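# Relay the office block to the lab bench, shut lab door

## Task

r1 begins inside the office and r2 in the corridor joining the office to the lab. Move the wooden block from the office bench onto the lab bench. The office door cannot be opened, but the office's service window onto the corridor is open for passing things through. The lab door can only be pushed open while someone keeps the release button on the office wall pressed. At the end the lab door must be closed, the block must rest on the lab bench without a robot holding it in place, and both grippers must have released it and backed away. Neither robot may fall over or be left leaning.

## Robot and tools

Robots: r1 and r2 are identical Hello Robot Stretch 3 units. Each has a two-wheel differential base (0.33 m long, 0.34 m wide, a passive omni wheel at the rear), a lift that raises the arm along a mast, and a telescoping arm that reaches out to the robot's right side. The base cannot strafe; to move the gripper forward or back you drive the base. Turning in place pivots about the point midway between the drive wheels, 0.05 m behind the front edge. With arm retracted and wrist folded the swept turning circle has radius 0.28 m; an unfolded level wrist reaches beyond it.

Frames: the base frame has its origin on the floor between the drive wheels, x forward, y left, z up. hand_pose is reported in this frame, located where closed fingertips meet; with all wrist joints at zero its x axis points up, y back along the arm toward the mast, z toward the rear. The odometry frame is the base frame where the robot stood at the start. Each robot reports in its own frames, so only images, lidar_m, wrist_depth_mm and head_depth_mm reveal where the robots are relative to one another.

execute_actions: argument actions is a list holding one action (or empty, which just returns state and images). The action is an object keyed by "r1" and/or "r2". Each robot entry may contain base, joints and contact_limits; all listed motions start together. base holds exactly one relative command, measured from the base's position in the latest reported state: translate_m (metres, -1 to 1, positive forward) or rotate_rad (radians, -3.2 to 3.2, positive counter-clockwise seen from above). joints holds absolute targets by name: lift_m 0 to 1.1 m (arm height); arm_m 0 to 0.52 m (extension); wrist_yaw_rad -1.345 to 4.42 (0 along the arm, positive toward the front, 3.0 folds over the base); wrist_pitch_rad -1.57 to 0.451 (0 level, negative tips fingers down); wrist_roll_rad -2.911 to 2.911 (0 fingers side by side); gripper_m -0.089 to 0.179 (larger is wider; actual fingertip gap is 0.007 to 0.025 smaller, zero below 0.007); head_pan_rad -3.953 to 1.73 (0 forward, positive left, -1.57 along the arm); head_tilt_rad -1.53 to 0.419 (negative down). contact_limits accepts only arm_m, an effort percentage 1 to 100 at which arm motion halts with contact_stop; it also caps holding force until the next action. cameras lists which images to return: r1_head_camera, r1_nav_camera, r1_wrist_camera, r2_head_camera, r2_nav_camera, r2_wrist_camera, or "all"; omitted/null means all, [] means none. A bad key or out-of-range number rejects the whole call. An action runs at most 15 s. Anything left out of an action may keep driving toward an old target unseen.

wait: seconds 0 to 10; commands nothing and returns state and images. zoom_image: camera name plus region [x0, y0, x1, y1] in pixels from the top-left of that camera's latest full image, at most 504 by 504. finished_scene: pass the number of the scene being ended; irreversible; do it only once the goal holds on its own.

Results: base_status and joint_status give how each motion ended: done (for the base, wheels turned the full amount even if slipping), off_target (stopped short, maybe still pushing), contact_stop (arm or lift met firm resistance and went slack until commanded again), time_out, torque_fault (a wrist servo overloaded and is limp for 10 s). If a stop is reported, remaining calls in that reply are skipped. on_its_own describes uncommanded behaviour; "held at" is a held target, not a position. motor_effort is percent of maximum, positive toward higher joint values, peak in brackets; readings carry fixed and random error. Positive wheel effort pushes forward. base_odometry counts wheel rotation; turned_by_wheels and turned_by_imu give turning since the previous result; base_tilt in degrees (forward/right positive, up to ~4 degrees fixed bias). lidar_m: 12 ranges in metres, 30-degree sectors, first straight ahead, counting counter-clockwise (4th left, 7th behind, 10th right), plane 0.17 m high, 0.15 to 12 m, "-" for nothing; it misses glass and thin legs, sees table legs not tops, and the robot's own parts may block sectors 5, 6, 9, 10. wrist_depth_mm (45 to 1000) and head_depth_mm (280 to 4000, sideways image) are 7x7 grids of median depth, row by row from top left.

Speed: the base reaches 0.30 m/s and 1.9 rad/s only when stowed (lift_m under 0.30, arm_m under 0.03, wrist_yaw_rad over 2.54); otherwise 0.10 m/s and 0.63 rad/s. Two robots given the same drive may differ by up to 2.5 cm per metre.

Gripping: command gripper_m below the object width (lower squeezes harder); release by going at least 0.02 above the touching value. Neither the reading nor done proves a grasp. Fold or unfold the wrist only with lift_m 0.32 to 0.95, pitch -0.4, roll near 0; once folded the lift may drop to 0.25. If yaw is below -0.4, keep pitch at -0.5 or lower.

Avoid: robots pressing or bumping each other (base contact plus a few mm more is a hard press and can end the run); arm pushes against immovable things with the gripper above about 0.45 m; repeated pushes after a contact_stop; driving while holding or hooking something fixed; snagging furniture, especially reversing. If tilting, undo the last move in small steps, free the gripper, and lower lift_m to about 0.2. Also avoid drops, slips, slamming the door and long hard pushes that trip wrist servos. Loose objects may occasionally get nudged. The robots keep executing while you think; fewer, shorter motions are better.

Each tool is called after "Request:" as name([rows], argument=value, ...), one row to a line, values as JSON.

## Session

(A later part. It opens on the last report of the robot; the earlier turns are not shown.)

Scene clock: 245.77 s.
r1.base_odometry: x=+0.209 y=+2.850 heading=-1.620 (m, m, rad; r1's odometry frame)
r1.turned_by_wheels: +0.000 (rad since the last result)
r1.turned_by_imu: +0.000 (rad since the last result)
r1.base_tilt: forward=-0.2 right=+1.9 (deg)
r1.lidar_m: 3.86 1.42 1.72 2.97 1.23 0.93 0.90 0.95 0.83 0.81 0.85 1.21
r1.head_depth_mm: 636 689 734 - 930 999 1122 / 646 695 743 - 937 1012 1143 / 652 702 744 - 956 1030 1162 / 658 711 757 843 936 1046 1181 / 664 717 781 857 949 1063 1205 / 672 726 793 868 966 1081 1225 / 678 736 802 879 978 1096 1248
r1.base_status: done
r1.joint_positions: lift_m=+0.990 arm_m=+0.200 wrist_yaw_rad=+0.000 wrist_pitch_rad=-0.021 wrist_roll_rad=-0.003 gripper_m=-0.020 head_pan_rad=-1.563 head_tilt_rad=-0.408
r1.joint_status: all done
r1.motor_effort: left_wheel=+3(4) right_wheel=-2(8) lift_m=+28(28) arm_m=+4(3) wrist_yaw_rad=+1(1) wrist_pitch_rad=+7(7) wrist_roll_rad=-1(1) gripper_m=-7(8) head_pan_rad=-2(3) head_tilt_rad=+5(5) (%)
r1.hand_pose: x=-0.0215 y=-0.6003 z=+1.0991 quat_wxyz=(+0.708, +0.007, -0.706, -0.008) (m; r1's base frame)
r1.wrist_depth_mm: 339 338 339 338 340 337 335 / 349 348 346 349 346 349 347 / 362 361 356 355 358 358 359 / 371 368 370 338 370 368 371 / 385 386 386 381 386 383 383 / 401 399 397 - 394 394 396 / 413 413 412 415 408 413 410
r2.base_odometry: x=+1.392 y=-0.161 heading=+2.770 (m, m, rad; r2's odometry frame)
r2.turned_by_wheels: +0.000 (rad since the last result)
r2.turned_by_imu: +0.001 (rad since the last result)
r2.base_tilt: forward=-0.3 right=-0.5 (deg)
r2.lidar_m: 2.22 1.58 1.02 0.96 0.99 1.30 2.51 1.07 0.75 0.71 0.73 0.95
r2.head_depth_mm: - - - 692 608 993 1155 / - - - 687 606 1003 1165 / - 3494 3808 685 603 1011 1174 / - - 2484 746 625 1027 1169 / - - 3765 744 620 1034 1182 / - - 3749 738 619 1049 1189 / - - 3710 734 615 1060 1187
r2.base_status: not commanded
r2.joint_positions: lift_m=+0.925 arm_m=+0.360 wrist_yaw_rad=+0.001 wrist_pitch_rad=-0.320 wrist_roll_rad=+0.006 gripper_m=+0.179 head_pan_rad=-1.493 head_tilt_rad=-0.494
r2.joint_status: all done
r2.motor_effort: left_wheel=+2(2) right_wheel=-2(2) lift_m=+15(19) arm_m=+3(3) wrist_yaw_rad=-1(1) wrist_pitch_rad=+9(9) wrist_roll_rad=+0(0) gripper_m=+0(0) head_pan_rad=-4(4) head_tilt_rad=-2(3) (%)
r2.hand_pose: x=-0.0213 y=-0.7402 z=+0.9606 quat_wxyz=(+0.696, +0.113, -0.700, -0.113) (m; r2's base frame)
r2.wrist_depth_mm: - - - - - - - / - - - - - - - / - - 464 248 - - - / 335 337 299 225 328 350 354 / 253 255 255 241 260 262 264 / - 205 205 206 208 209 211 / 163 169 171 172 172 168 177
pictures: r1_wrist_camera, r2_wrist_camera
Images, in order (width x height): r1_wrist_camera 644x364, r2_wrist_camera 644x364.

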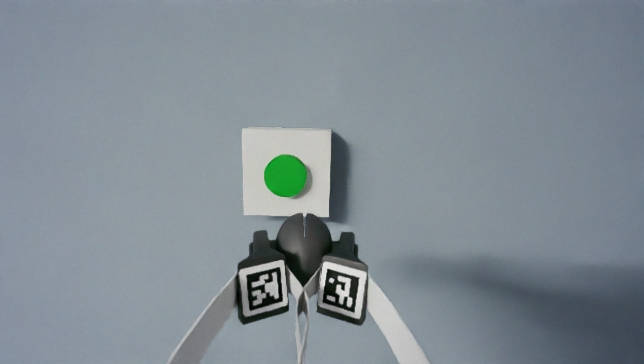

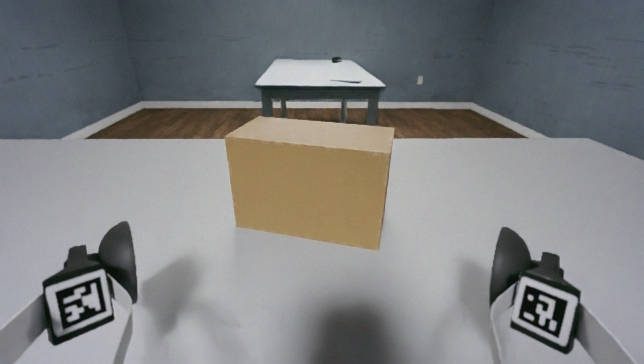

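Request:
execute_actions([
  {"r1":{"base":{"translate_m":0.018},"joints":{"arm_m":0.3}},"r2":{"joints":{"arm_m":0.505}}},
], cameras=["r1_wrist_camera","r2_wrist_camera"])

Request:
execute_actions([
  {"r2":{"joints":{"gripper_m":0.04}}},
], cameras=["r2_wrist_camera"])

Request:
execute_actions([
  {"r2":{"joints":{"lift_m":1.0}}},
], cameras=["r2_wrist_camera"])

Scene clock: 251.23 s.
r1.base_odometry: x=+0.208 y=+2.832 heading=-1.620 (m, m, rad; r1's odometry frame)
r1.turned_by_wheels: +0.000 (rad since the last result)
r1.turned_by_imu: +0.001 (rad since the last result)
r1.base_tilt: forward=-0.2 right=+1.9 (deg)
r1.lidar_m: 3.83 1.41 1.69 3.04 1.25 0.94 0.92 0.97 0.83 0.81 0.85 1.21
r1.head_depth_mm: 639 687 728 835 896 996 1121 / 648 696 735 - 909 1014 1141 / 653 702 745 - 923 1028 1167 / 660 711 764 846 935 1048 1177 / 665 717 782 856 949 1060 1204 / 673 725 795 869 964 1082 1228 / 679 738 800 881 977 1098 1249
r1.base_status: done
r1.joint_positions: lift_m=+0.990 arm_m=+0.300 wrist_yaw_rad=+0.000 wrist_pitch_rad=-0.021 wrist_roll_rad=-0.003 gripper_m=-0.020 head_pan_rad=-1.563 head_tilt_rad=-0.408
r1.joint_status: all done
r1.motor_effort: left_wheel=+3(10) right_wheel=-2(2) lift_m=+28(28) arm_m=+3(6) wrist_yaw_rad=+0(0) wrist_pitch_rad=+6(7) wrist_roll_rad=-1(1) gripper_m=-8(8) head_pan_rad=-2(2) head_tilt_rad=+5(5) (%)
r1.hand_pose: x=-0.0215 y=-0.7003 z=+1.0991 quat_wxyz=(+0.708, +0.007, -0.706, -0.008) (m; r1's base frame)
r1.wrist_depth_mm: 247 247 247 246 245 245 245 / 253 254 254 253 253 253 253 / 262 262 260 259 262 262 260 / 272 270 266 228 270 269 270 / 282 280 279 236 277 280 277 / 290 291 289 - 290 289 288 / 302 302 299 301 301 300 300
r2.base_odometry: x=+1.392 y=-0.161 heading=+2.770 (m, m, rad; r2's odometry frame)
r2.turned_by_wheels: +0.000 (rad since the last result)
r2.turned_by_imu: +0.001 (rad since the last result)
r2.base_tilt: forward=-0.3 right=-0.4 (deg)
r2.lidar_m: 2.22 1.58 1.02 0.96 0.99 1.29 2.51 1.07 0.75 0.71 0.72 0.95
r2.head_depth_mm: - - - 725 608 991 1156 / - - - 759 605 1001 1166 / - 3430 2363 752 603 1011 1173 / - - 2486 749 624 1025 1173 / - - 3758 745 621 1039 1179 / - - 3753 739 618 1047 1187 / - - 3695 734 615 1061 1186
r2.base_status: not commanded
r2.joint_positions: lift_m=+0.925 arm_m=+0.505 wrist_yaw_rad=+0.001 wrist_pitch_rad=-0.320 wrist_roll_rad=+0.006 gripper_m=+0.179 head_pan_rad=-1.493 head_tilt_rad=-0.494
r2.joint_status: all done
r2.motor_effort: left_wheel=+1(2) right_wheel=-2(2) lift_m=+15(15) arm_m=+3(2) wrist_yaw_rad=+0(1) wrist_pitch_rad=+8(9) wrist_roll_rad=+0(0) gripper_m=+0(0) head_pan_rad=-4(3) head_tilt_rad=-2(4) (%)
r2.hand_pose: x=-0.0213 y=-0.8852 z=+0.9606 quat_wxyz=(+0.696, +0.113, -0.700, -0.113) (m; r2's base frame)
r2.wrist_depth_mm: - - - - - - - / - - - - - - - / - - - - - - - / - - 339 342 349 347 354 / 251 245 122 123 123 264 263 / - 106 99 98 99 99 210 / 163 128 104 89 82 88 177
pictures: r1_wrist_camera, r2_wrist_camera
Images, in order (width x height): r1_wrist_camera 644x364, r2_wrist_camera 644x364.

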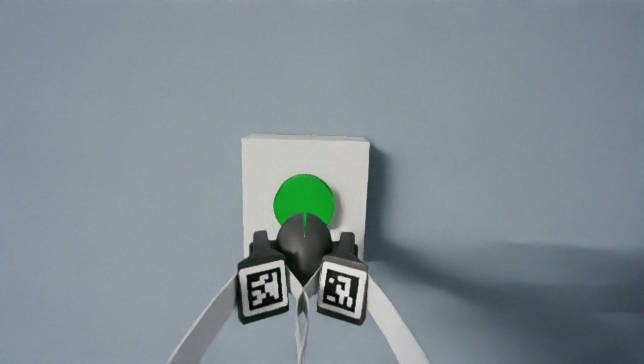

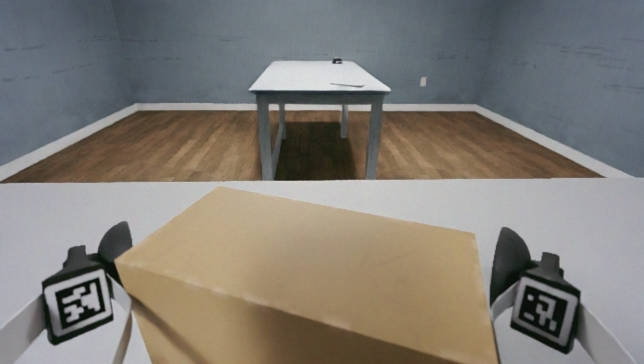

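Scene clock: 253.10 s.
r1.base_odometry: x=+0.208 y=+2.832 heading=-1.620 (m, m, rad; r1's odometry frame)
r1.turned_by_wheels: +0.000 (rad since the last result)
r1.turned_by_imu: +0.000 (rad since the last result)
r1.base_tilt: forward=-0.1 right=+1.9 (deg)
r1.lidar_m: 3.87 1.41 1.69 3.05 1.25 0.95 0.92 0.97 0.83 0.81 0.85 1.21
r1.head_depth_mm: 639 687 728 834 897 998 1125 / 645 695 735 - 910 1012 1145 / 653 702 747 - 922 1027 1167 / 659 713 767 846 937 1045 1179 / 665 718 784 858 948 1064 1206 / 673 728 791 870 963 1081 1229 / 679 735 801 882 976 1101 1248
r1.base_status: not commanded
r1.joint_positions: lift_m=+0.990 arm_m=+0.300 wrist_yaw_rad=+0.000 wrist_pitch_rad=-0.021 wrist_roll_rad=-0.003 gripper_m=-0.020 head_pan_rad=-1.563 head_tilt_rad=-0.408
r1.joint_status: not commanded
r1.motor_effort: left_wheel=+2(2) right_wheel=-2(2) lift_m=+28(28) arm_m=+3(3) wrist_yaw_rad=+1(1) wrist_pitch_rad=+6(6) wrist_roll_rad=-1(1) gripper_m=-8(7) head_pan_rad=-3(2) head_tilt_rad=+5(5) (%)
r1.hand_pose: x=-0.0215 y=-0.7003 z=+1.0991 quat_wxyz=(+0.708, +0.007, -0.706, -0.008) (m; r1's base frame)
r1.wrist_depth_mm: 248 247 247 246 245 245 246 / 253 254 253 253 253 252 252 / 262 263 260 257 261 262 260 / 271 271 269 228 270 269 270 / 282 282 279 237 280 279 278 / 291 290 288 - 289 291 286 / 301 303 301 301 300 299 298
r2.base_odometry: x=+1.392 y=-0.161 heading=+2.770 (m, m, rad; r2's odometry frame)
r2.turned_by_wheels: +0.000 (rad since the last result)
r2.turned_by_imu: +0.000 (rad since the last result)
r2.base_tilt: forward=-0.3 right=-0.5 (deg)
r2.lidar_m: 2.22 1.57 1.02 0.96 0.99 1.29 2.51 1.07 0.75 0.71 0.73 0.95
r2.head_depth_mm: - - - 724 608 991 1152 / - - - 759 606 1002 1163 / - 3449 2355 751 603 1015 1172 / - - 2491 748 624 1029 1170 / - - 3768 744 622 1034 1174 / - - 3719 739 619 1050 1191 / - - 3678 735 616 1058 1185
r2.base_status: not commanded
r2.joint_positions: lift_m=+0.925 arm_m=+0.505 wrist_yaw_rad=-0.001 wrist_pitch_rad=-0.316 wrist_roll_rad=+0.010 gripper_m=+0.042 head_pan_rad=-1.493 head_tilt_rad=-0.494
r2.joint_status: all done
r2.motor_effort: left_wheel=+1(2) right_wheel=-2(3) lift_m=+14(14) arm_m=+3(3) wrist_yaw_rad=+0(1) wrist_pitch_rad=+7(9) wrist_roll_rad=-2(1) gripper_m=-47(99) head_pan_rad=-3(3) head_tilt_rad=-3(2) (%)
r2.hand_pose: x=-0.0216 y=-0.8857 z=+0.9617 quat_wxyz=(+0.695, +0.111, -0.702, -0.112) (m; r2's base frame)
r2.wrist_depth_mm: - - - - - - - / - - - - - - - / - - - - - - - / - - - - 352 351 356 / 257 137 124 124 124 269 264 / 213 123 107 99 99 - 210 / - 160 118 94 85 167 174
pictures: r2_wrist_camera
Images, in order (width x height): r2_wrist_camera 644x364.

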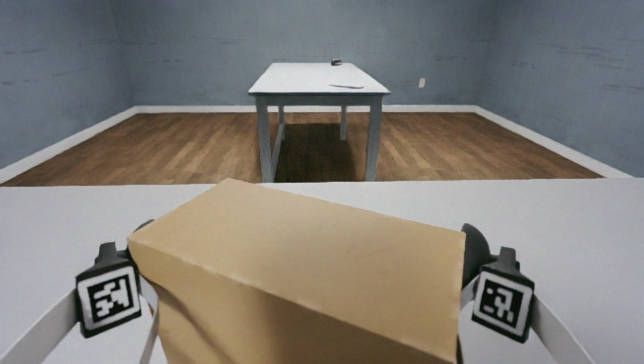

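Scene clock: 254.60 s.
r1.base_odometry: x=+0.208 y=+2.832 heading=-1.620 (m, m, rad; r1's odometry frame)
r1.turned_by_wheels: +0.000 (rad since the last result)
r1.turned_by_imu: +0.000 (rad since the last result)
r1.base_tilt: forward=-0.1 right=+1.9 (deg)
r1.lidar_m: 3.86 1.41 1.69 3.05 1.25 0.95 0.92 0.97 0.83 0.81 0.85 1.21
r1.head_depth_mm: 639 688 728 836 896 994 1117 / 646 694 735 - 908 1012 1138 / 652 704 746 - 921 1030 1165 / 658 710 766 848 934 1045 1184 / 665 721 783 855 951 1065 1204 / 671 727 789 872 962 1080 1223 / 678 736 800 881 977 1097 1245
r1.base_status: not commanded
r1.joint_positions: lift_m=+0.990 arm_m=+0.300 wrist_yaw_rad=+0.000 wrist_pitch_rad=-0.021 wrist_roll_rad=-0.003 gripper_m=-0.020 head_pan_rad=-1.563 head_tilt_rad=-0.408
r1.joint_status: not commanded
r1.motor_effort: left_wheel=+2(2) right_wheel=-2(2) lift_m=+27(27) arm_m=+3(3) wrist_yaw_rad=-1(0) wrist_pitch_rad=+6(6) wrist_roll_rad=-1(1) gripper_m=-7(8) head_pan_rad=-3(3) head_tilt_rad=+5(5) (%)
r1.hand_pose: x=-0.0215 y=-0.7003 z=+1.0991 quat_wxyz=(+0.708, +0.007, -0.706, -0.008) (m; r1's base frame)
r1.wrist_depth_mm: 247 247 245 246 245 244 245 / 255 255 255 253 252 253 252 / 263 264 260 258 262 260 261 / 271 271 266 228 271 269 269 / 282 281 280 236 280 279 277 / 293 291 289 - 290 288 287 / 302 301 300 302 300 299 299
r2.base_odometry: x=+1.392 y=-0.161 heading=+2.770 (m, m, rad; r2's odometry frame)
r2.turned_by_wheels: +0.000 (rad since the last result)
r2.turned_by_imu: +0.000 (rad since the last result)
r2.base_tilt: forward=-0.3 right=-0.5 (deg)
r2.lidar_m: 2.21 1.57 1.02 0.96 0.99 1.30 2.51 1.07 0.75 0.71 0.73 0.95
r2.head_depth_mm: - - 2320 764 608 993 1150 / - - 1012 758 604 1000 1164 / - - 945 754 601 1013 1174 / - - 2412 747 624 1022 1169 / - - 3698 745 621 1040 1177 / - - 3735 741 619 1050 1190 / - - 3702 735 615 1060 1186
r2.base_status: not commanded
r2.joint_positions: lift_m=+0.999 arm_m=+0.505 wrist_yaw_rad=-0.001 wrist_pitch_rad=-0.337 wrist_roll_rad=+0.010 gripper_m=+0.051 head_pan_rad=-1.493 head_tilt_rad=-0.494
r2.joint_status: all done
r2.on_its_own: gripper_m is held at +0.049, not at your +0.040, by its stall guard, which is still easing
r2.motor_effort: left_wheel=+2(1) right_wheel=-1(1) lift_m=+36(40) arm_m=+3(3) wrist_yaw_rad=+0(1) wrist_pitch_rad=+16(17) wrist_roll_rad=-1(2) gripper_m=-42(47) head_pan_rad=-3(3) head_tilt_rad=-2(3) (%)
r2.hand_pose: x=-0.0216 y=-0.8835 z=+1.0307 quat_wxyz=(+0.694, +0.118, -0.700, -0.120) (m; r2's base frame)
r2.wrist_depth_mm: - - - - - - - / - - - - - - - / - - - - - - - / - - - - - - - / - 329 124 125 125 385 374 / 297 125 109 99 95 - 301 / 236 230 119 99 85 242 249
pictures: r2_wrist_camera
Images, in order (width x height): r2_wrist_camera 644x364.

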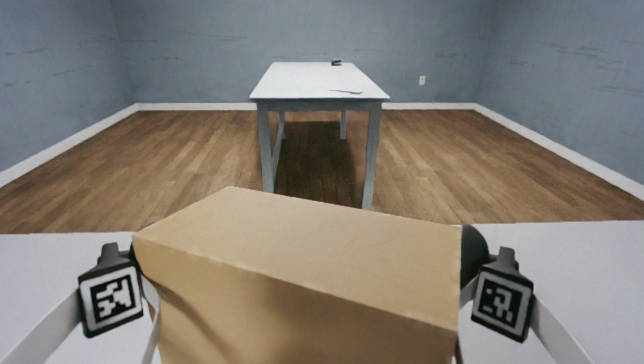

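Request:
execute_actions([
  {"r2":{"joints":{"arm_m":0.02}}},
], cameras=[])

Request:
execute_actions([
  {"r2":{"base":{"translate_m":1.0},"joints":{"head_pan_rad":1.5,"head_tilt_rad":-0.5}}},
], cameras=["r2_nav_camera","r2_head_camera"])

Scene clock: 283.43 s.
r1.base_odometry: x=+0.208 y=+2.832 heading=-1.620 (m, m, rad; r1's odometry frame)
r1.turned_by_wheels: +0.000 (rad since the last result)
r1.turned_by_imu: +0.002 (rad since the last result)
r1.base_tilt: forward=-0.1 right=+2.0 (deg)
r1.lidar_m: 3.84 1.41 1.68 3.03 1.25 0.95 0.92 0.97 0.83 0.81 0.85 1.21
r1.head_depth_mm: 638 689 730 833 899 996 1121 / 645 694 734 - 910 1013 1142 / 653 705 745 - 923 1034 1159 / 659 710 764 847 936 1049 1187 / 666 719 784 855 949 1062 1208 / 674 727 791 870 961 1084 1230 / 680 735 802 883 976 1099 1244
r1.base_status: not commanded
r1.joint_positions: lift_m=+0.990 arm_m=+0.300 wrist_yaw_rad=+0.000 wrist_pitch_rad=-0.021 wrist_roll_rad=-0.003 gripper_m=-0.020 head_pan_rad=-1.563 head_tilt_rad=-0.408
r1.joint_status: not commanded
r1.motor_effort: left_wheel=+2(3) right_wheel=-2(2) lift_m=+28(28) arm_m=+3(4) wrist_yaw_rad=+2(1) wrist_pitch_rad=+7(6) wrist_roll_rad=-1(1) gripper_m=-7(7) head_pan_rad=-2(3) head_tilt_rad=+5(5) (%)
r1.hand_pose: x=-0.0215 y=-0.7003 z=+1.0991 quat_wxyz=(+0.708, +0.007, -0.706, -0.008) (m; r1's base frame)
r1.wrist_depth_mm: 248 247 247 247 246 245 246 / 254 254 255 253 253 253 253 / 262 262 261 259 262 260 261 / 271 271 268 227 270 270 268 / 282 281 280 236 279 280 279 / 290 290 289 - 289 289 289 / 302 301 301 301 299 300 300
r2.base_odometry: x=+1.392 y=-0.161 heading=+2.770 (m, m, rad; r2's odometry frame)
r2.turned_by_wheels: +0.000 (rad since the last result)
r2.turned_by_imu: +0.004 (rad since the last result)
r2.base_tilt: forward=-0.3 right=-0.5 (deg)
r2.lidar_m: 2.22 1.57 1.02 0.96 0.98 1.30 2.51 1.07 0.75 0.71 0.72 0.95
r2.head_depth_mm: - - - 804 - - - / - - 2463 840 - - - / - 3469 3563 837 - - - / - - 2465 750 412 1026 1169 / - - 3767 744 620 1036 1179 / - - 3779 740 619 1050 1189 / - - 3699 735 615 1063 1191
r2.base_status: not commanded
r2.joint_positions: lift_m=+0.999 arm_m=+0.020 wrist_yaw_rad=-0.001 wrist_pitch_rad=-0.337 wrist_roll_rad=+0.009 gripper_m=+0.100 head_pan_rad=-1.493 head_tilt_rad=-0.494
r2.joint_status: all done
r2.on_its_own: gripper_m is held at +0.099, not at your +0.040, by its stall guard, which is not easing now
r2.motor_effort: left_wheel=+2(2) right_wheel=-1(1) lift_m=+38(38) arm_m=-4(4) wrist_yaw_rad=+1(0) wrist_pitch_rad=+17(16) wrist_roll_rad=-1(1) gripper_m=-22(22) head_pan_rad=-4(3) head_tilt_rad=-2(2) (%)
r2.hand_pose: x=-0.0216 y=-0.3991 z=+1.0306 quat_wxyz=(+0.694, +0.118, -0.700, -0.120) (m; r2's base frame)
r2.wrist_depth_mm: - - - - - - 499 / - - - - - - 499 / 551 710 703 734 733 743 508 / 475 487 481 494 497 496 507 / 363 342 123 125 126 396 378 / 301 125 110 98 94 - 319 / 643 634 118 99 85 715 727
pictures: none
No camera images: the call's "cameras" was empty. Leave "cameras" out to get every camera's image.

Scene clock: 294.50 s.
r1.base_odometry: x=+0.208 y=+2.832 heading=-1.620 (m, m, rad; r1's odometry frame)
r1.turned_by_wheels: +0.000 (rad since the last result)
r1.turned_by_imu: +0.001 (rad since the last result)
r1.base_tilt: forward=-0.1 right=+1.9 (deg)
r1.lidar_m: 3.85 1.41 1.68 3.05 1.25 0.95 0.92 0.97 0.83 0.81 0.85 1.21
r1.head_depth_mm: 640 688 729 835 897 996 1122 / 647 695 735 - 910 1012 1144 / 651 704 747 - 923 1030 1162 / 658 712 767 846 934 1048 1187 / 666 720 781 856 951 1059 1206 / 674 728 790 870 964 1078 1229 / 678 736 801 880 978 1096 1241
r1.base_status: not commanded
r1.joint_positions: lift_m=+0.990 arm_m=+0.300 wrist_yaw_rad=+0.000 wrist_pitch_rad=-0.021 wrist_roll_rad=-0.003 gripper_m=-0.020 head_pan_rad=-1.563 head_tilt_rad=-0.408
r1.joint_status: not commanded
r1.motor_effort: left_wheel=+2(2) right_wheel=-3(2) lift_m=+28(28) arm_m=+3(3) wrist_yaw_rad=+0(1) wrist_pitch_rad=+7(6) wrist_roll_rad=-1(1) gripper_m=-8(8) head_pan_rad=-3(2) head_tilt_rad=+5(5) (%)
r1.hand_pose: x=-0.0215 y=-0.7003 z=+1.0991 quat_wxyz=(+0.708, +0.007, -0.706, -0.008) (m; r1's base frame)
r1.wrist_depth_mm: 247 245 246 246 244 246 245 / 255 254 255 254 254 252 253 / 264 263 260 258 260 261 262 / 272 271 267 228 270 270 270 / 280 281 279 237 280 278 278 / 290 291 287 - 289 290 289 / 300 302 301 302 300 299 300
r2.base_odometry: x=+0.461 y=+0.203 heading=+2.770 (m, m, rad; r2's odometry frame)
r2.turned_by_wheels: +0.000 (rad since the last result)
r2.turned_by_imu: +0.000 (rad since the last result)
r2.base_tilt: forward=-0.3 right=-0.5 (deg)
r2.lidar_m: 1.22 1.25 1.17 1.10 1.12 1.37 3.21 0.98 0.69 0.65 0.67 0.87
r2.head_depth_mm: 925 1022 1140 1234 1381 1487 1235 / 918 1010 1123 1271 1450 1488 1233 / 907 1000 1113 1252 1434 1487 1232 / 897 989 1094 1239 1419 1475 1223 / 890 979 1085 1219 1392 1474 1218 / 880 972 1075 1203 1369 1466 1216 / 874 957 1056 1180 - 1408 1228
r2.base_status: done
r2.joint_positions: lift_m=+0.999 arm_m=+0.020 wrist_yaw_rad=-0.001 wrist_pitch_rad=-0.337 wrist_roll_rad=+0.009 gripper_m=+0.100 head_pan_rad=+1.493 head_tilt_rad=-0.494
r2.joint_status: all done
r2.on_its_own: gripper_m is held at +0.099, not at your +0.040, by its stall guard, which is not easing now
r2.motor_effort: left_wheel=+3(7) right_wheel=-2(3) lift_m=+38(37) arm_m=-4(4) wrist_yaw_rad=+0(0) wrist_pitch_rad=+16(16) wrist_roll_rad=-1(1) gripper_m=-22(22) head_pan_rad=+5(49) head_tilt_rad=-3(3) (%)
r2.hand_pose: x=-0.0216 y=-0.3991 z=+1.0306 quat_wxyz=(+0.694, +0.118, -0.700, -0.120) (m; r2's base frame)
r2.wrist_depth_mm: 327 329 337 341 348 351 357 / 354 357 362 368 371 379 384 / 376 383 390 397 402 411 422 / 407 418 415 430 436 446 458 / 445 433 123 125 126 488 503 / 485 125 109 98 94 - 562 / 547 542 118 99 85 632 623
pictures: r2_head_camera (sideways: a quarter turn clockwise sets it upright), r2_nav_camera (sideways: a quarter turn counterclockwise sets it upright)
Images, in order (width x height): r2_head_camera 896x504, r2_nav_camera 672x504.

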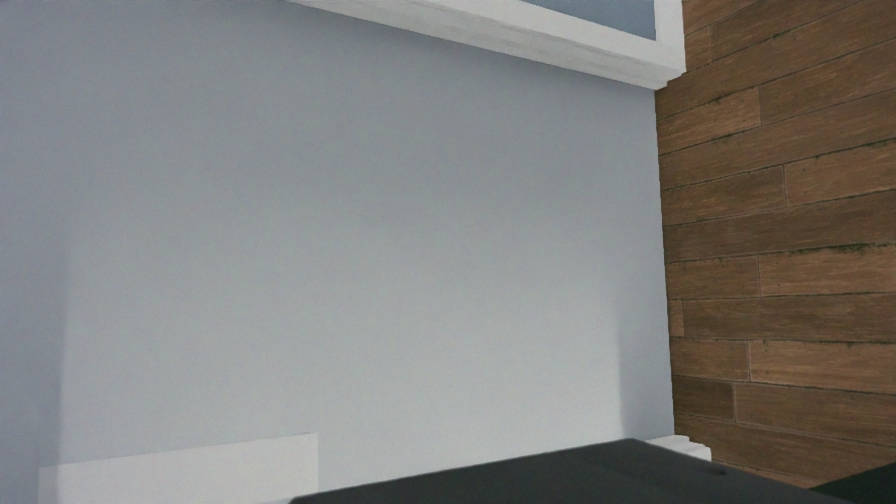

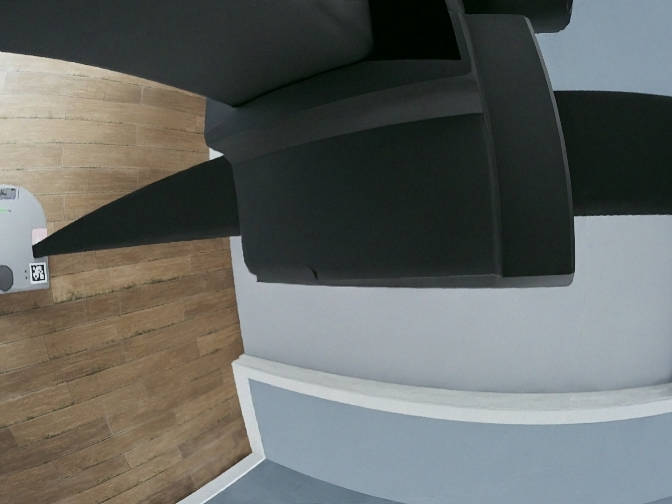

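Request:
execute_actions([
  {"r2":{"base":{"rotate_rad":-1.5},"joints":{"wrist_yaw_rad":1.57,"lift_m":0.8,"head_pan_rad":-3.14,"head_tilt_rad":-0.6}}},
], cameras=["r2_nav_camera","r2_head_camera"])

Request:
execute_actions([
  {"r2":{"base":{"translate_m":-0.6}},"r1":{"joints":{"arm_m":0.45},"contact_limits":{"arm_m":15}}},
], cameras=["r2_nav_camera","r2_head_camera","r1_wrist_camera"])

Scene clock: 301.70 s.
r1.base_odometry: x=+0.208 y=+2.832 heading=-1.620 (m, m, rad; r1's odometry frame)
r1.turned_by_wheels: +0.000 (rad since the last result)
r1.turned_by_imu: +0.001 (rad since the last result)
r1.base_tilt: forward=-0.2 right=+2.0 (deg)
r1.lidar_m: 3.85 1.41 1.69 3.04 1.25 0.95 0.92 0.97 0.83 0.81 0.85 1.21
r1.head_depth_mm: 640 689 730 836 899 997 1122 / 643 694 737 - 909 1013 1144 / 652 704 744 - 923 1029 1165 / 661 711 766 851 932 1041 1185 / 667 718 782 858 949 1064 1210 / 672 726 792 868 964 1082 1226 / 679 735 802 879 979 1101 1245
r1.base_status: not commanded
r1.joint_positions: lift_m=+0.990 arm_m=+0.300 wrist_yaw_rad=+0.000 wrist_pitch_rad=-0.021 wrist_roll_rad=-0.003 gripper_m=-0.020 head_pan_rad=-1.563 head_tilt_rad=-0.408
r1.joint_status: not commanded
r1.motor_effort: left_wheel=+2(3) right_wheel=-2(2) lift_m=+28(28) arm_m=+3(3) wrist_yaw_rad=+1(1) wrist_pitch_rad=+6(6) wrist_roll_rad=-1(1) gripper_m=-8(8) head_pan_rad=-3(2) head_tilt_rad=+5(5) (%)
r1.hand_pose: x=-0.0215 y=-0.7003 z=+1.0991 quat_wxyz=(+0.708, +0.007, -0.706, -0.008) (m; r1's base frame)
r1.wrist_depth_mm: 246 246 246 245 245 246 244 / 254 255 253 253 254 252 253 / 262 261 261 259 261 261 260 / 272 272 268 228 268 269 269 / 280 280 280 237 279 278 278 / 291 289 286 - 288 288 288 / 300 303 301 302 301 299 300
r2.base_odometry: x=+0.461 y=+0.203 heading=+1.270 (m, m, rad; r2's odometry frame)
r2.turned_by_wheels: -1.500 (rad since the last result)
r2.turned_by_imu: -1.508 (rad since the last result)
r2.base_tilt: forward=-0.3 right=-0.5 (deg)
r2.lidar_m: 0.65 0.68 0.93 1.22 1.27 1.14 1.10 1.06 1.47 2.44 0.91 0.67
r2.head_depth_mm: 887 987 1114 1286 1501 - - / 889 996 1122 1294 1515 - - / 898 1002 1135 1297 1532 - - / 904 1008 1141 1320 1534 1410 1140 / 910 1017 1152 1324 1540 1373 1178 / 910 1001 1116 1266 1484 1368 1173 / 842 953 1082 1256 1488 1365 1176
r2.base_status: done
r2.joint_positions: lift_m=+0.800 arm_m=+0.020 wrist_yaw_rad=+1.568 wrist_pitch_rad=-0.338 wrist_roll_rad=+0.009 gripper_m=+0.100 head_pan_rad=-3.133 head_tilt_rad=-0.593
r2.joint_status: all done
r2.on_its_own: gripper_m is held at +0.099, not at your +0.040, by its stall guard, which is not easing now
r2.motor_effort: left_wheel=+2(8) right_wheel=-2(4) lift_m=+17(36) arm_m=-4(4) wrist_yaw_rad=+1(1) wrist_pitch_rad=+16(16) wrist_roll_rad=-1(1) gripper_m=-22(22) head_pan_rad=-2(47) head_tilt_rad=-3(13) (%)
r2.hand_pose: x=+0.2124 y=-0.1661 z=+0.8314 quat_wxyz=(+0.576, +0.578, -0.412, +0.405) (m; r2's base frame)
r2.wrist_depth_mm: 508 509 506 511 506 507 504 / 550 548 542 545 545 541 536 / 594 591 583 590 586 579 578 / 645 648 623 644 641 627 623 / 704 681 124 125 126 683 682 / 786 125 110 98 94 - 769 / 882 865 118 99 85 854 840
pictures: r2_head_camera (sideways: a quarter turn clockwise sets it upright), r2_nav_camera (sideways: a quarter turn counterclockwise sets it upright)
Images, in order (width x height): r2_head_camera 896x504, r2_nav_camera 672x504.

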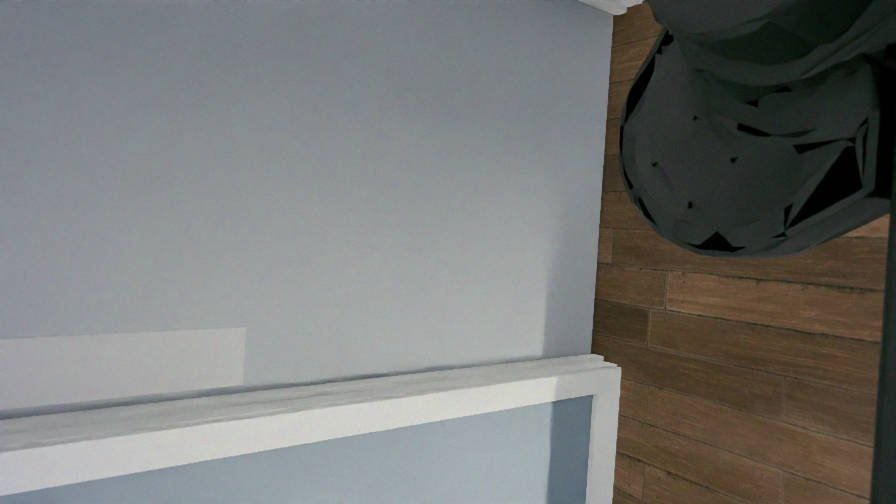

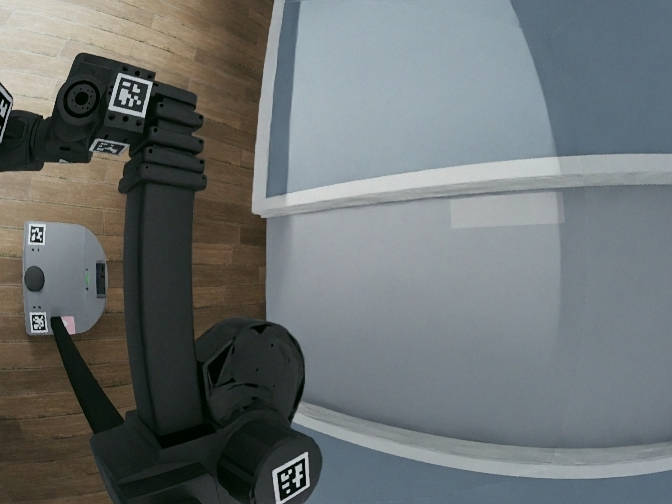

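Scene clock: 309.07 s.
r1.base_odometry: x=+0.208 y=+2.832 heading=-1.620 (m, m, rad; r1's odometry frame)
r1.turned_by_wheels: +0.000 (rad since the last result)
r1.turned_by_imu: -0.002 (rad since the last result)
r1.base_tilt: forward=-0.1 right=+1.9 (deg)
r1.lidar_m: 3.69 1.41 1.68 3.07 1.25 0.95 0.92 0.97 0.83 0.81 0.85 1.20
r1.head_depth_mm: 642 689 728 828 895 994 1118 / 648 698 736 845 906 1008 1141 / 653 705 744 864 921 1029 1158 / 660 711 766 844 931 1039 1183 / 666 718 779 860 946 1058 1200 / 674 728 792 869 962 1076 1218 / 679 736 802 880 975 1094 1236
r1.base_status: not commanded
r1.joint_positions: lift_m=+0.990 arm_m=+0.346 wrist_yaw_rad=+0.002 wrist_pitch_rad=-0.023 wrist_roll_rad=-0.003 gripper_m=-0.020 head_pan_rad=-1.563 head_tilt_rad=-0.406
r1.joint_status: arm_m contact_stop (moved +0.046 of +0.150)
r1.on_its_own: arm_m is slack since a contact_stop, until your next command for it (your +0.450 is given up)
r1.motor_effort: left_wheel=+1(27) right_wheel=-1(2) lift_m=+26(28) arm_m=+0(18) wrist_yaw_rad=-1(4) wrist_pitch_rad=+7(18) wrist_roll_rad=-1(1) gripper_m=-8(8) head_pan_rad=-2(2) head_tilt_rad=+4(5) (%)
r1.contact_limits: arm_m 15 (drawing in: default 17, maximum 28; extending or still: default 23, maximum 38)
r1.hand_pose: x=-0.0209 y=-0.7462 z=+1.0986 quat_wxyz=(+0.708, +0.009, -0.706, -0.008) (m; r1's base frame)
r1.wrist_depth_mm: 205 204 205 204 205 203 204 / 212 211 212 211 210 210 210 / 218 218 216 216 216 216 217 / 226 225 188 184 224 224 224 / 233 232 212 188 232 231 231 / 242 242 241 - 241 240 239 / 250 252 251 251 249 248 248
r2.base_odometry: x=+0.283 y=-0.370 heading=+1.270 (m, m, rad; r2's odometry frame)
r2.turned_by_wheels: +0.000 (rad since the last result)
r2.turned_by_imu: +0.003 (rad since the last result)
r2.base_tilt: forward=-0.3 right=-0.5 (deg)
r2.lidar_m: 1.25 1.30 1.27 1.23 0.71 0.52 0.50 0.52 0.61 1.74 1.75 1.29
r2.head_depth_mm: 388 433 489 562 660 - - / 391 436 493 568 665 - - / 393 439 498 573 672 - - / 396 442 501 578 684 811 1098 / 398 445 505 586 690 848 1071 / 401 449 510 589 700 859 1068 / 403 451 513 594 708 815 945
r2.base_status: done
r2.joint_positions: lift_m=+0.800 arm_m=+0.020 wrist_yaw_rad=+1.568 wrist_pitch_rad=-0.338 wrist_roll_rad=+0.009 gripper_m=+0.100 head_pan_rad=-3.133 head_tilt_rad=-0.593
r2.joint_status: not commanded
r2.on_its_own: gripper_m is held at +0.099, not at your +0.040, by its stall guard, which is not easing now
r2.motor_effort: left_wheel=+3(3) right_wheel=-2(5) lift_m=+17(16) arm_m=-4(3) wrist_yaw_rad=+1(1) wrist_pitch_rad=+16(16) wrist_roll_rad=-1(1) gripper_m=-22(22) head_pan_rad=-3(4) head_tilt_rad=-4(4) (%)
r2.hand_pose: x=+0.2124 y=-0.1661 z=+0.8314 quat_wxyz=(+0.576, +0.578, -0.412, +0.405) (m; r2's base frame)
r2.wrist_depth_mm: - - - - - - - / - - - - - - - / - - - - - - - / - - - - - - - / - - 123 125 126 - - / - 125 110 98 94 - - / - 963 118 99 85 - -
pictures: r1_wrist_camera, r2_head_camera (sideways: a quarter turn clockwise sets it upright), r2_nav_camera (sideways: a quarter turn counterclockwise sets it upright)
Images, in order (width x height): r1_wrist_camera 644x364, r2_head_camera 896x504, r2_nav_camera 672x504.

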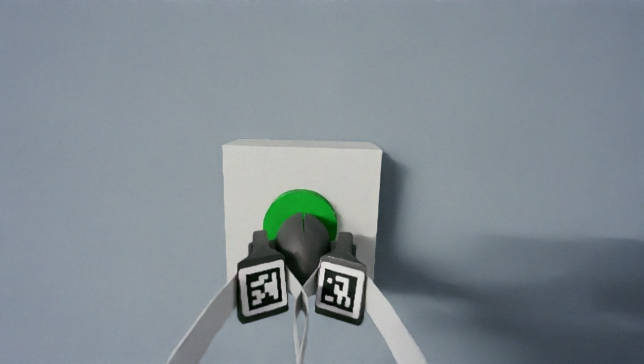

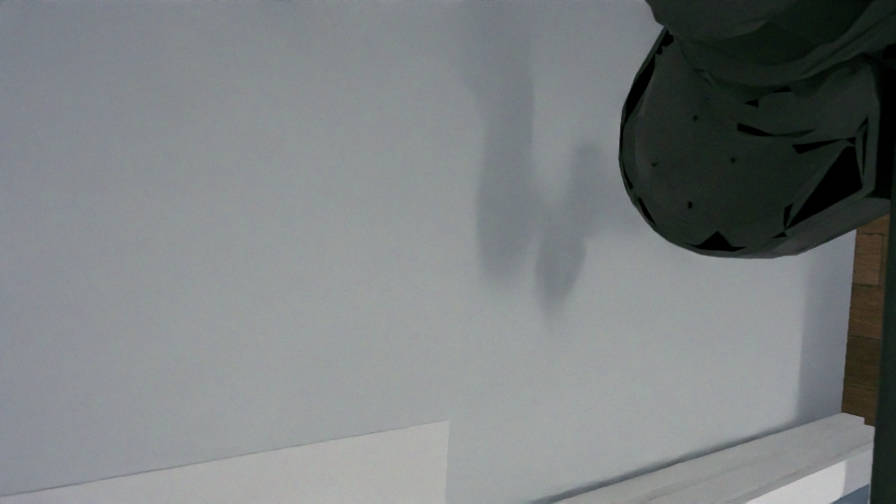

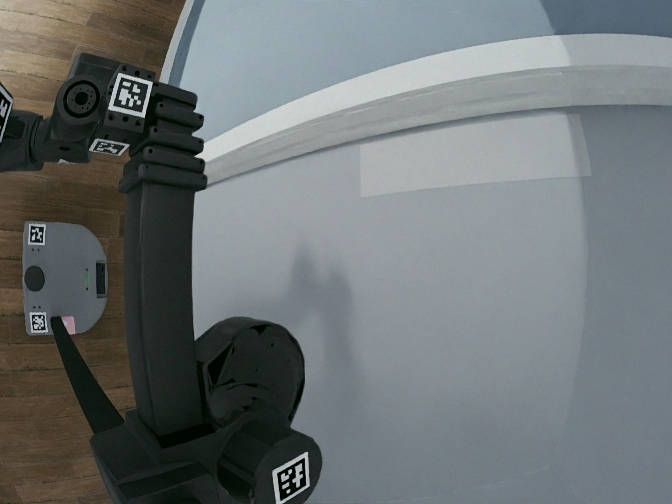

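Request:
execute_actions([
  {"r2":{"base":{"translate_m":0.3}}},
], cameras=[])

Request:
execute_actions([
  {"r2":{"base":{"rotate_rad":-0.45}}},
], cameras=[])

Request:
execute_actions([
  {"r2":{"base":{"translate_m":-0.36}}},
], cameras=[])

Request:
execute_actions([
  {"r2":{"base":{"rotate_rad":0.45},"joints":{"head_tilt_rad":-0.9}}},
], cameras=["r2_nav_camera","r2_head_camera"])

Scene clock: 320.73 s.
r1.base_odometry: x=+0.208 y=+2.832 heading=-1.620 (m, m, rad; r1's odometry frame)
r1.turned_by_wheels: +0.000 (rad since the last result)
r1.turned_by_imu: +0.001 (rad since the last result)
r1.base_tilt: forward=-0.2 right=+1.9 (deg)
r1.lidar_m: 3.65 1.40 1.68 3.07 1.25 0.94 0.92 0.97 0.83 0.81 0.85 1.21
r1.head_depth_mm: 642 691 729 829 897 996 1113 / 647 697 736 848 907 1016 1138 / 654 705 745 864 925 1029 1161 / 658 710 765 846 931 1042 1177 / 666 720 781 855 945 1057 1203 / 671 727 794 869 958 1078 1222 / 679 738 801 881 977 1097 1239
r1.base_status: not commanded
r1.joint_positions: lift_m=+0.990 arm_m=+0.346 wrist_yaw_rad=+0.002 wrist_pitch_rad=-0.023 wrist_roll_rad=-0.003 gripper_m=-0.020 head_pan_rad=-1.563 head_tilt_rad=-0.406
r1.joint_status: not commanded
r1.on_its_own: arm_m is slack since a contact_stop, until your next command for it (your +0.450 is given up)
r1.motor_effort: left_wheel=+1(1) right_wheel=-1(2) lift_m=+26(25) arm_m=+0(0) wrist_yaw_rad=-2(1) wrist_pitch_rad=+7(7) wrist_roll_rad=-1(1) gripper_m=-7(8) head_pan_rad=-2(2) head_tilt_rad=+3(4) (%)
r1.hand_pose: x=-0.0209 y=-0.7462 z=+1.0986 quat_wxyz=(+0.708, +0.009, -0.706, -0.008) (m; r1's base frame)
r1.wrist_depth_mm: 204 205 204 204 204 204 204 / 210 211 211 210 211 210 210 / 218 218 216 216 217 217 216 / 225 226 188 184 223 224 224 / 234 233 212 188 232 231 231 / 243 242 240 - 240 240 240 / 250 251 249 250 249 249 249
r2.base_odometry: x=+0.372 y=-0.084 heading=+1.270 (m, m, rad; r2's odometry frame)
r2.turned_by_wheels: +0.000 (rad since the last result)
r2.turned_by_imu: +0.001 (rad since the last result)
r2.base_tilt: forward=-0.2 right=-0.4 (deg)
r2.lidar_m: 0.95 0.99 1.27 1.23 1.01 0.83 0.80 0.78 1.04 2.94 1.33 0.98
r2.head_depth_mm: 638 710 804 922 1085 - - / 642 715 808 929 1090 - - / 645 720 817 939 1105 - - / 650 726 823 952 1119 1297 1147 / 654 732 828 959 1134 1308 1179 / 658 735 836 963 1116 1271 1174 / 654 721 792 878 1039 1267 1169
r2.base_status: done
r2.joint_positions: lift_m=+0.800 arm_m=+0.020 wrist_yaw_rad=+1.568 wrist_pitch_rad=-0.338 wrist_roll_rad=+0.009 gripper_m=+0.100 head_pan_rad=-3.133 head_tilt_rad=-0.593
r2.joint_status: not commanded
r2.on_its_own: gripper_m is held at +0.099, not at your +0.040, by its stall guard, which is not easing now
r2.motor_effort: left_wheel=+1(5) right_wheel=-2(2) lift_m=+17(16) arm_m=-4(4) wrist_yaw_rad=+2(2) wrist_pitch_rad=+17(16) wrist_roll_rad=-1(1) gripper_m=-22(23) head_pan_rad=-4(3) head_tilt_rad=-3(4) (%)
r2.hand_pose: x=+0.2124 y=-0.1661 z=+0.8314 quat_wxyz=(+0.576, +0.578, -0.412, +0.405) (m; r2's base frame)
r2.wrist_depth_mm: 780 771 768 772 766 771 - / 838 829 833 846 850 834 818 / 918 907 893 897 902 905 892 / 985 989 963 963 963 970 974 / - - 123 125 126 - - / - 125 110 98 95 - - / - 986 118 99 85 - -
pictures: none
No camera images: the call's "cameras" was empty. Leave "cameras" out to get every camera's image.

Scene clock: 322.40 s.
r1.base_odometry: x=+0.208 y=+2.832 heading=-1.620 (m, m, rad; r1's odometry frame)
r1.turned_by_wheels: +0.000 (rad since the last result)
r1.turned_by_imu: +0.000 (rad since the last result)
r1.base_tilt: forward=-0.2 right=+1.9 (deg)
r1.lidar_m: 3.68 1.41 1.68 3.08 1.25 0.95 0.92 0.97 0.83 0.81 0.85 1.20
r1.head_depth_mm: 641 688 729 828 898 997 1124 / 647 695 736 847 910 1009 1134 / 653 704 746 864 922 1030 1158 / 658 711 761 845 934 1048 1178 / 666 719 782 859 948 1059 1200 / 673 727 791 867 960 1076 1225 / 678 735 802 880 976 1091 1244
r1.base_status: not commanded
r1.joint_positions: lift_m=+0.990 arm_m=+0.346 wrist_yaw_rad=+0.002 wrist_pitch_rad=-0.023 wrist_roll_rad=-0.003 gripper_m=-0.020 head_pan_rad=-1.563 head_tilt_rad=-0.406
r1.joint_status: not commanded
r1.on_its_own: arm_m is slack since a contact_stop, until your next command for it (your +0.450 is given up)
r1.motor_effort: left_wheel=+1(1) right_wheel=-1(1) lift_m=+26(26) arm_m=+0(0) wrist_yaw_rad=-1(1) wrist_pitch_rad=+7(7) wrist_roll_rad=-1(1) gripper_m=-7(7) head_pan_rad=-2(2) head_tilt_rad=+4(4) (%)
r1.hand_pose: x=-0.0209 y=-0.7462 z=+1.0986 quat_wxyz=(+0.708, +0.009, -0.706, -0.008) (m; r1's base frame)
r1.wrist_depth_mm: 205 205 204 204 204 203 203 / 211 212 210 210 210 209 210 / 218 218 216 216 216 217 216 / 226 226 188 184 224 224 224 / 234 233 212 187 232 231 231 / 243 243 240 - 240 240 240 / 251 250 251 249 250 249 249
r2.base_odometry: x=+0.372 y=-0.084 heading=+0.820 (m, m, rad; r2's odometry frame)
r2.turned_by_wheels: -0.450 (rad since the last result)
r2.turned_by_imu: -0.452 (rad since the last result)
r2.base_tilt: forward=-0.3 right=-0.4 (deg)
r2.lidar_m: 0.96 0.95 1.01 1.25 1.24 0.94 0.82 0.80 0.78 1.13 2.76 1.25
r2.head_depth_mm: 753 821 939 1132 1399 - - / 768 861 970 1096 1275 - - / 735 826 946 1101 1308 - - / 704 790 897 1038 1227 1375 1144 / 678 755 850 980 1153 1315 1175 / 654 723 813 928 1079 1279 1174 / 629 695 777 881 1016 1200 1170
r2.base_status: done
r2.joint_positions: lift_m=+0.800 arm_m=+0.020 wrist_yaw_rad=+1.568 wrist_pitch_rad=-0.338 wrist_roll_rad=+0.009 gripper_m=+0.100 head_pan_rad=-3.133 head_tilt_rad=-0.593
r2.joint_status: not commanded
r2.on_its_own: gripper_m is held at +0.099, not at your +0.040, by its stall guard, which is not easing now
r2.motor_effort: left_wheel=+2(7) right_wheel=-2(5) lift_m=+16(16) arm_m=-4(4) wrist_yaw_rad=+1(1) wrist_pitch_rad=+16(16) wrist_roll_rad=-1(1) gripper_m=-23(22) head_pan_rad=-4(4) head_tilt_rad=-4(3) (%)
r2.hand_pose: x=+0.2124 y=-0.1660 z=+0.8314 quat_wxyz=(+0.576, +0.578, -0.412, +0.406) (m; r2's base frame)
r2.wrist_depth_mm: 696 751 836 911 - - - / 724 800 880 - - - - / 750 842 957 - - - - / 816 903 987 - - - - / 855 889 123 125 126 - - / 909 125 109 98 94 - - / 966 978 118 99 85 - -
pictures: none
No camera images: the call's "cameras" was empty. Leave "cameras" out to get every camera's image.

Scene clock: 327.37 s.
r1.base_odometry: x=+0.208 y=+2.832 heading=-1.620 (m, m, rad; r1's odometry frame)
r1.turned_by_wheels: +0.000 (rad since the last result)
r1.turned_by_imu: +0.001 (rad since the last result)
r1.base_tilt: forward=-0.1 right=+1.9 (deg)
r1.lidar_m: 3.68 1.41 1.68 3.09 1.25 0.95 0.92 0.97 0.83 0.81 0.85 1.21
r1.head_depth_mm: 639 690 730 827 895 997 1122 / 645 697 735 844 909 1011 1136 / 652 703 744 863 923 1025 1157 / 658 711 765 849 934 1048 1180 / 666 720 782 857 945 1058 1201 / 674 726 791 870 960 1078 1226 / 680 735 802 878 972 1096 1239
r1.base_status: not commanded
r1.joint_positions: lift_m=+0.990 arm_m=+0.346 wrist_yaw_rad=+0.002 wrist_pitch_rad=-0.023 wrist_roll_rad=-0.003 gripper_m=-0.020 head_pan_rad=-1.563 head_tilt_rad=-0.406
r1.joint_status: not commanded
r1.on_its_own: arm_m is slack since a contact_stop, until your next command for it (your +0.450 is given up)
r1.motor_effort: left_wheel=+1(1) right_wheel=-1(0) lift_m=+26(26) arm_m=+0(0) wrist_yaw_rad=-2(1) wrist_pitch_rad=+7(7) wrist_roll_rad=-1(2) gripper_m=-9(7) head_pan_rad=-3(2) head_tilt_rad=+4(3) (%)
r1.hand_pose: x=-0.0209 y=-0.7462 z=+1.0986 quat_wxyz=(+0.708, +0.009, -0.706, -0.008) (m; r1's base frame)
r1.wrist_depth_mm: 205 206 203 204 204 203 203 / 211 210 211 211 209 210 209 / 219 218 217 215 216 216 216 / 226 225 188 184 224 224 224 / 233 233 212 188 232 231 230 / 242 241 239 - 240 240 240 / 250 250 251 251 249 248 247
r2.base_odometry: x=+0.126 y=-0.347 heading=+0.820 (m, m, rad; r2's odometry frame)
r2.turned_by_wheels: +0.000 (rad since the last result)
r2.turned_by_imu: +0.002 (rad since the last result)
r2.base_tilt: forward=-0.2 right=-0.4 (deg)
r2.lidar_m: 1.29 1.27 1.36 1.09 1.08 0.60 0.49 0.48 0.51 0.61 2.30 1.67
r2.head_depth_mm: 463 527 598 661 745 - - / 443 502 577 681 803 - - / 425 478 547 639 753 - - / 407 456 519 600 713 840 1105 / 392 436 493 566 665 808 1006 / 377 419 470 537 625 747 914 / 364 401 449 509 588 695 838
r2.base_status: done
r2.joint_positions: lift_m=+0.800 arm_m=+0.020 wrist_yaw_rad=+1.568 wrist_pitch_rad=-0.338 wrist_roll_rad=+0.009 gripper_m=+0.100 head_pan_rad=-3.133 head_tilt_rad=-0.593
r2.joint_status: not commanded
r2.on_its_own: gripper_m is held at +0.099, not at your +0.040, by its stall guard, which is not easing now
r2.motor_effort: left_wheel=+2(4) right_wheel=-1(6) lift_m=+16(17) arm_m=-4(4) wrist_yaw_rad=+1(0) wrist_pitch_rad=+16(16) wrist_roll_rad=-1(1) gripper_m=-22(22) head_pan_rad=-3(3) head_tilt_rad=-3(3) (%)
r2.hand_pose: x=+0.2124 y=-0.1660 z=+0.8314 quat_wxyz=(+0.576, +0.578, -0.412, +0.406) (m; r2's base frame)
r2.wrist_depth_mm: 926 - - - - - - / 990 - - - - - - / - - - - - - - / - - - - - - - / - - 124 125 126 - - / - 125 110 98 94 - - / - 977 118 99 85 - -
pictures: none
No camera images: the call's "cameras" was empty. Leave "cameras" out to get every camera's image.

Scene clock: 329.03 s.
r1.base_odometry: x=+0.208 y=+2.832 heading=-1.620 (m, m, rad; r1's odometry frame)
r1.turned_by_wheels: +0.000 (rad since the last result)
r1.turned_by_imu: +0.000 (rad since the last result)
r1.base_tilt: forward=-0.2 right=+1.9 (deg)
r1.lidar_m: 3.65 1.41 1.68 3.08 1.25 0.95 0.92 0.97 0.83 0.81 0.85 1.21
r1.head_depth_mm: 639 692 728 827 896 998 1113 / 648 698 735 845 907 1016 1134 / 653 705 744 863 921 1025 1163 / 659 711 767 847 932 1044 1175 / 667 721 783 857 947 1061 1198 / 673 726 791 865 964 1074 1224 / 681 733 802 879 979 1098 1235
r1.base_status: not commanded
r1.joint_positions: lift_m=+0.990 arm_m=+0.346 wrist_yaw_rad=+0.002 wrist_pitch_rad=-0.023 wrist_roll_rad=-0.003 gripper_m=-0.020 head_pan_rad=-1.563 head_tilt_rad=-0.406
r1.joint_status: not commanded
r1.on_its_own: arm_m is slack since a contact_stop, until your next command for it (your +0.450 is given up)
r1.motor_effort: left_wheel=+1(1) right_wheel=-1(1) lift_m=+26(26) arm_m=+0(0) wrist_yaw_rad=-1(1) wrist_pitch_rad=+7(7) wrist_roll_rad=-1(1) gripper_m=-8(7) head_pan_rad=-3(3) head_tilt_rad=+4(4) (%)
r1.hand_pose: x=-0.0209 y=-0.7462 z=+1.0986 quat_wxyz=(+0.708, +0.009, -0.706, -0.008) (m; r1's base frame)
r1.wrist_depth_mm: 205 204 204 204 204 203 203 / 211 210 210 211 209 210 210 / 218 217 216 216 217 217 216 / 227 224 187 184 223 224 224 / 234 234 211 188 231 231 232 / 241 242 240 - 240 241 240 / 249 251 249 251 248 249 248
r2.base_odometry: x=+0.126 y=-0.347 heading=+1.270 (m, m, rad; r2's odometry frame)
r2.turned_by_wheels: +0.450 (rad since the last result)
r2.turned_by_imu: +0.453 (rad since the last result)
r2.base_tilt: forward=-0.3 right=-0.5 (deg)
r2.lidar_m: 1.27 1.32 1.11 1.07 0.60 0.49 0.48 0.50 0.61 1.63 1.79 1.32
r2.head_depth_mm: 395 463 562 662 - - - / 397 468 568 658 - - 1105 / 400 472 573 674 - - - / 404 476 580 719 1091 - - / 407 480 587 753 1048 - - / 410 485 592 762 1045 - 1077 / 412 489 600 774 1042 - 1076
r2.base_status: done
r2.joint_positions: lift_m=+0.800 arm_m=+0.020 wrist_yaw_rad=+1.568 wrist_pitch_rad=-0.338 wrist_roll_rad=+0.009 gripper_m=+0.100 head_pan_rad=-3.133 head_tilt_rad=-0.889
r2.joint_status: all done
r2.on_its_own: gripper_m is held at +0.099, not at your +0.040, by its stall guard, which is not easing now
r2.motor_effort: left_wheel=-2(5) right_wheel=+3(5) lift_m=+17(17) arm_m=-3(4) wrist_yaw_rad=+2(1) wrist_pitch_rad=+17(17) wrist_roll_rad=-1(1) gripper_m=-22(22) head_pan_rad=-3(3) head_tilt_rad=-6(22) (%)
r2.hand_pose: x=+0.2124 y=-0.1660 z=+0.8314 quat_wxyz=(+0.576, +0.578, -0.412, +0.406) (m; r2's base frame)
r2.wrist_depth_mm: - - - - - - - / - - - - - - - / - - - - - - - / - - - - - - - / - - 124 125 126 - - / - 125 110 98 94 - - / - 988 118 99 85 - -
pictures: r2_head_camera (sideways: a quarter turn clockwise sets it upright), r2_nav_camera (sideways: a quarter turn counterclockwise sets it upright)
Images, in order (width x height): r2_head_camera 896x504, r2_nav_camera 672x504.

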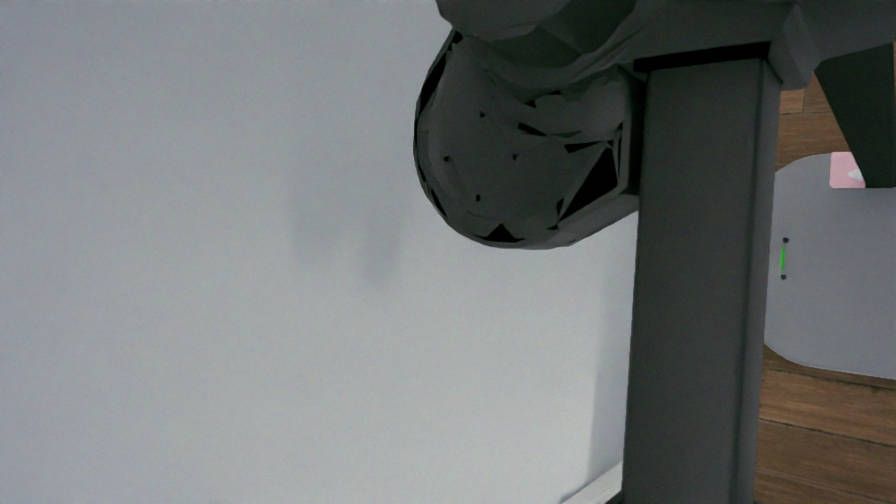

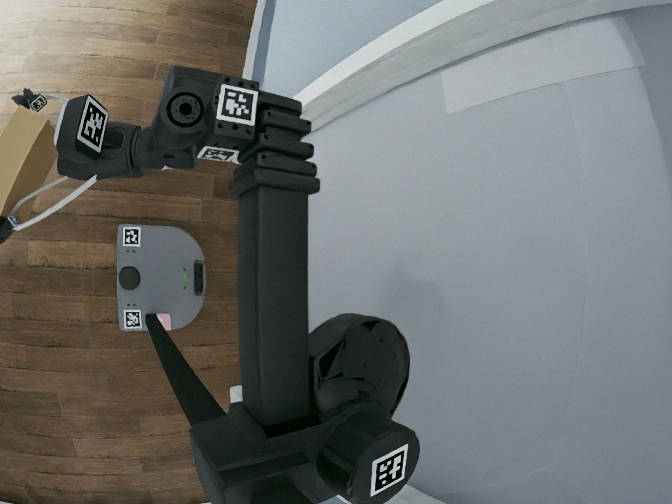

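Request:
execute_actions([
  {"r1":{"joints":{"arm_m":0.36},"contact_limits":{"arm_m":20}},"r2":{"base":{"translate_m":-0.12},"joints":{"head_tilt_rad":-0.5}}},
], cameras=["r1_wrist_camera"])

Scene clock: 333.83 s.
r1.base_odometry: x=+0.208 y=+2.832 heading=-1.620 (m, m, rad; r1's odometry frame)
r1.turned_by_wheels: +0.000 (rad since the last result)
r1.turned_by_imu: +0.006 (rad since the last result)
r1.base_tilt: forward=-0.5 right=+1.3 (deg)
r1.lidar_m: 3.85 1.41 1.69 3.03 1.25 0.95 0.92 0.97 0.83 0.81 0.85 1.22
r1.head_depth_mm: 652 700 741 838 905 1002 1122 / 659 708 746 853 916 1017 1143 / 663 714 757 870 927 1033 1161 / 673 724 780 860 942 1050 1187 / 678 731 796 866 960 1067 1207 / 684 740 803 879 972 1087 1229 / 694 749 812 894 990 1101 1244
r1.base_status: not commanded
r1.joint_positions: lift_m=+0.990 arm_m=+0.359 wrist_yaw_rad=+0.005 wrist_pitch_rad=-0.052 wrist_roll_rad=-0.003 gripper_m=-0.020 head_pan_rad=-1.563 head_tilt_rad=-0.406
r1.joint_status: all done
r1.motor_effort: left_wheel=-2(3) right_wheel=+0(1) lift_m=+26(26) arm_m=+12(11) wrist_yaw_rad=-4(3) wrist_pitch_rad=+16(17) wrist_roll_rad=-1(1) gripper_m=-8(9) head_pan_rad=-2(2) head_tilt_rad=+4(3) (%)
r1.contact_limits: arm_m 20 (drawing in: default 17, maximum 28; extending or still: default 23, maximum 38)
r1.hand_pose: x=-0.0202 y=-0.7582 z=+1.0912 quat_wxyz=(+0.708, +0.020, -0.705, -0.017) (m; r1's base frame)
r1.wrist_depth_mm: 203 202 202 202 201 199 200 / 211 211 209 208 207 206 206 / 219 218 215 214 215 214 214 / 226 225 187 182 223 222 221 / 235 234 213 188 232 230 230 / 245 244 241 - 241 239 239 / 256 254 253 252 250 249 249
r2.base_odometry: x=+0.091 y=-0.462 heading=+1.270 (m, m, rad; r2's odometry frame)
r2.turned_by_wheels: +0.000 (rad since the last result)
r2.turned_by_imu: +0.001 (rad since the last result)
r2.base_tilt: forward=-0.3 right=-0.4 (deg)
r2.lidar_m: 1.39 1.45 1.11 1.04 0.50 0.37 0.36 0.37 0.51 1.14 1.96 1.44
r2.head_depth_mm: - 292 324 365 417 474 - / - 294 327 367 421 468 - / - 296 329 371 425 473 - / - 298 332 375 429 493 608 / - 300 334 378 433 510 615 / 283 302 337 381 438 515 625 / 284 304 340 384 442 522 634
r2.base_status: done
r2.joint_positions: lift_m=+0.800 arm_m=+0.020 wrist_yaw_rad=+1.568 wrist_pitch_rad=-0.338 wrist_roll_rad=+0.009 gripper_m=+0.100 head_pan_rad=-3.133 head_tilt_rad=-0.507
r2.joint_status: all done
r2.on_its_own: gripper_m is held at +0.099, not at your +0.040, by its stall guard, which is not easing now
r2.motor_effort: left_wheel=-1(4) right_wheel=+2(2) lift_m=+17(17) arm_m=-4(4) wrist_yaw_rad=+1(1) wrist_pitch_rad=+17(16) wrist_roll_rad=-1(1) gripper_m=-22(22) head_pan_rad=-4(3) head_tilt_rad=+3(25) (%)
r2.hand_pose: x=+0.2124 y=-0.1660 z=+0.8314 quat_wxyz=(+0.576, +0.578, -0.412, +0.406) (m; r2's base frame)
r2.wrist_depth_mm: - - - - - - - / - - - - - - - / - - - - - - - / - - - - - - - / - - 123 125 126 - - / - 125 110 98 94 - - / - 960 118 99 85 - -
pictures: r1_wrist_camera
Images, in order (width x height): r1_wrist_camera 644x364.

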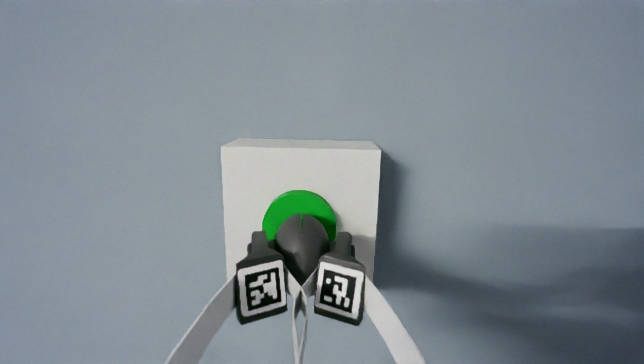

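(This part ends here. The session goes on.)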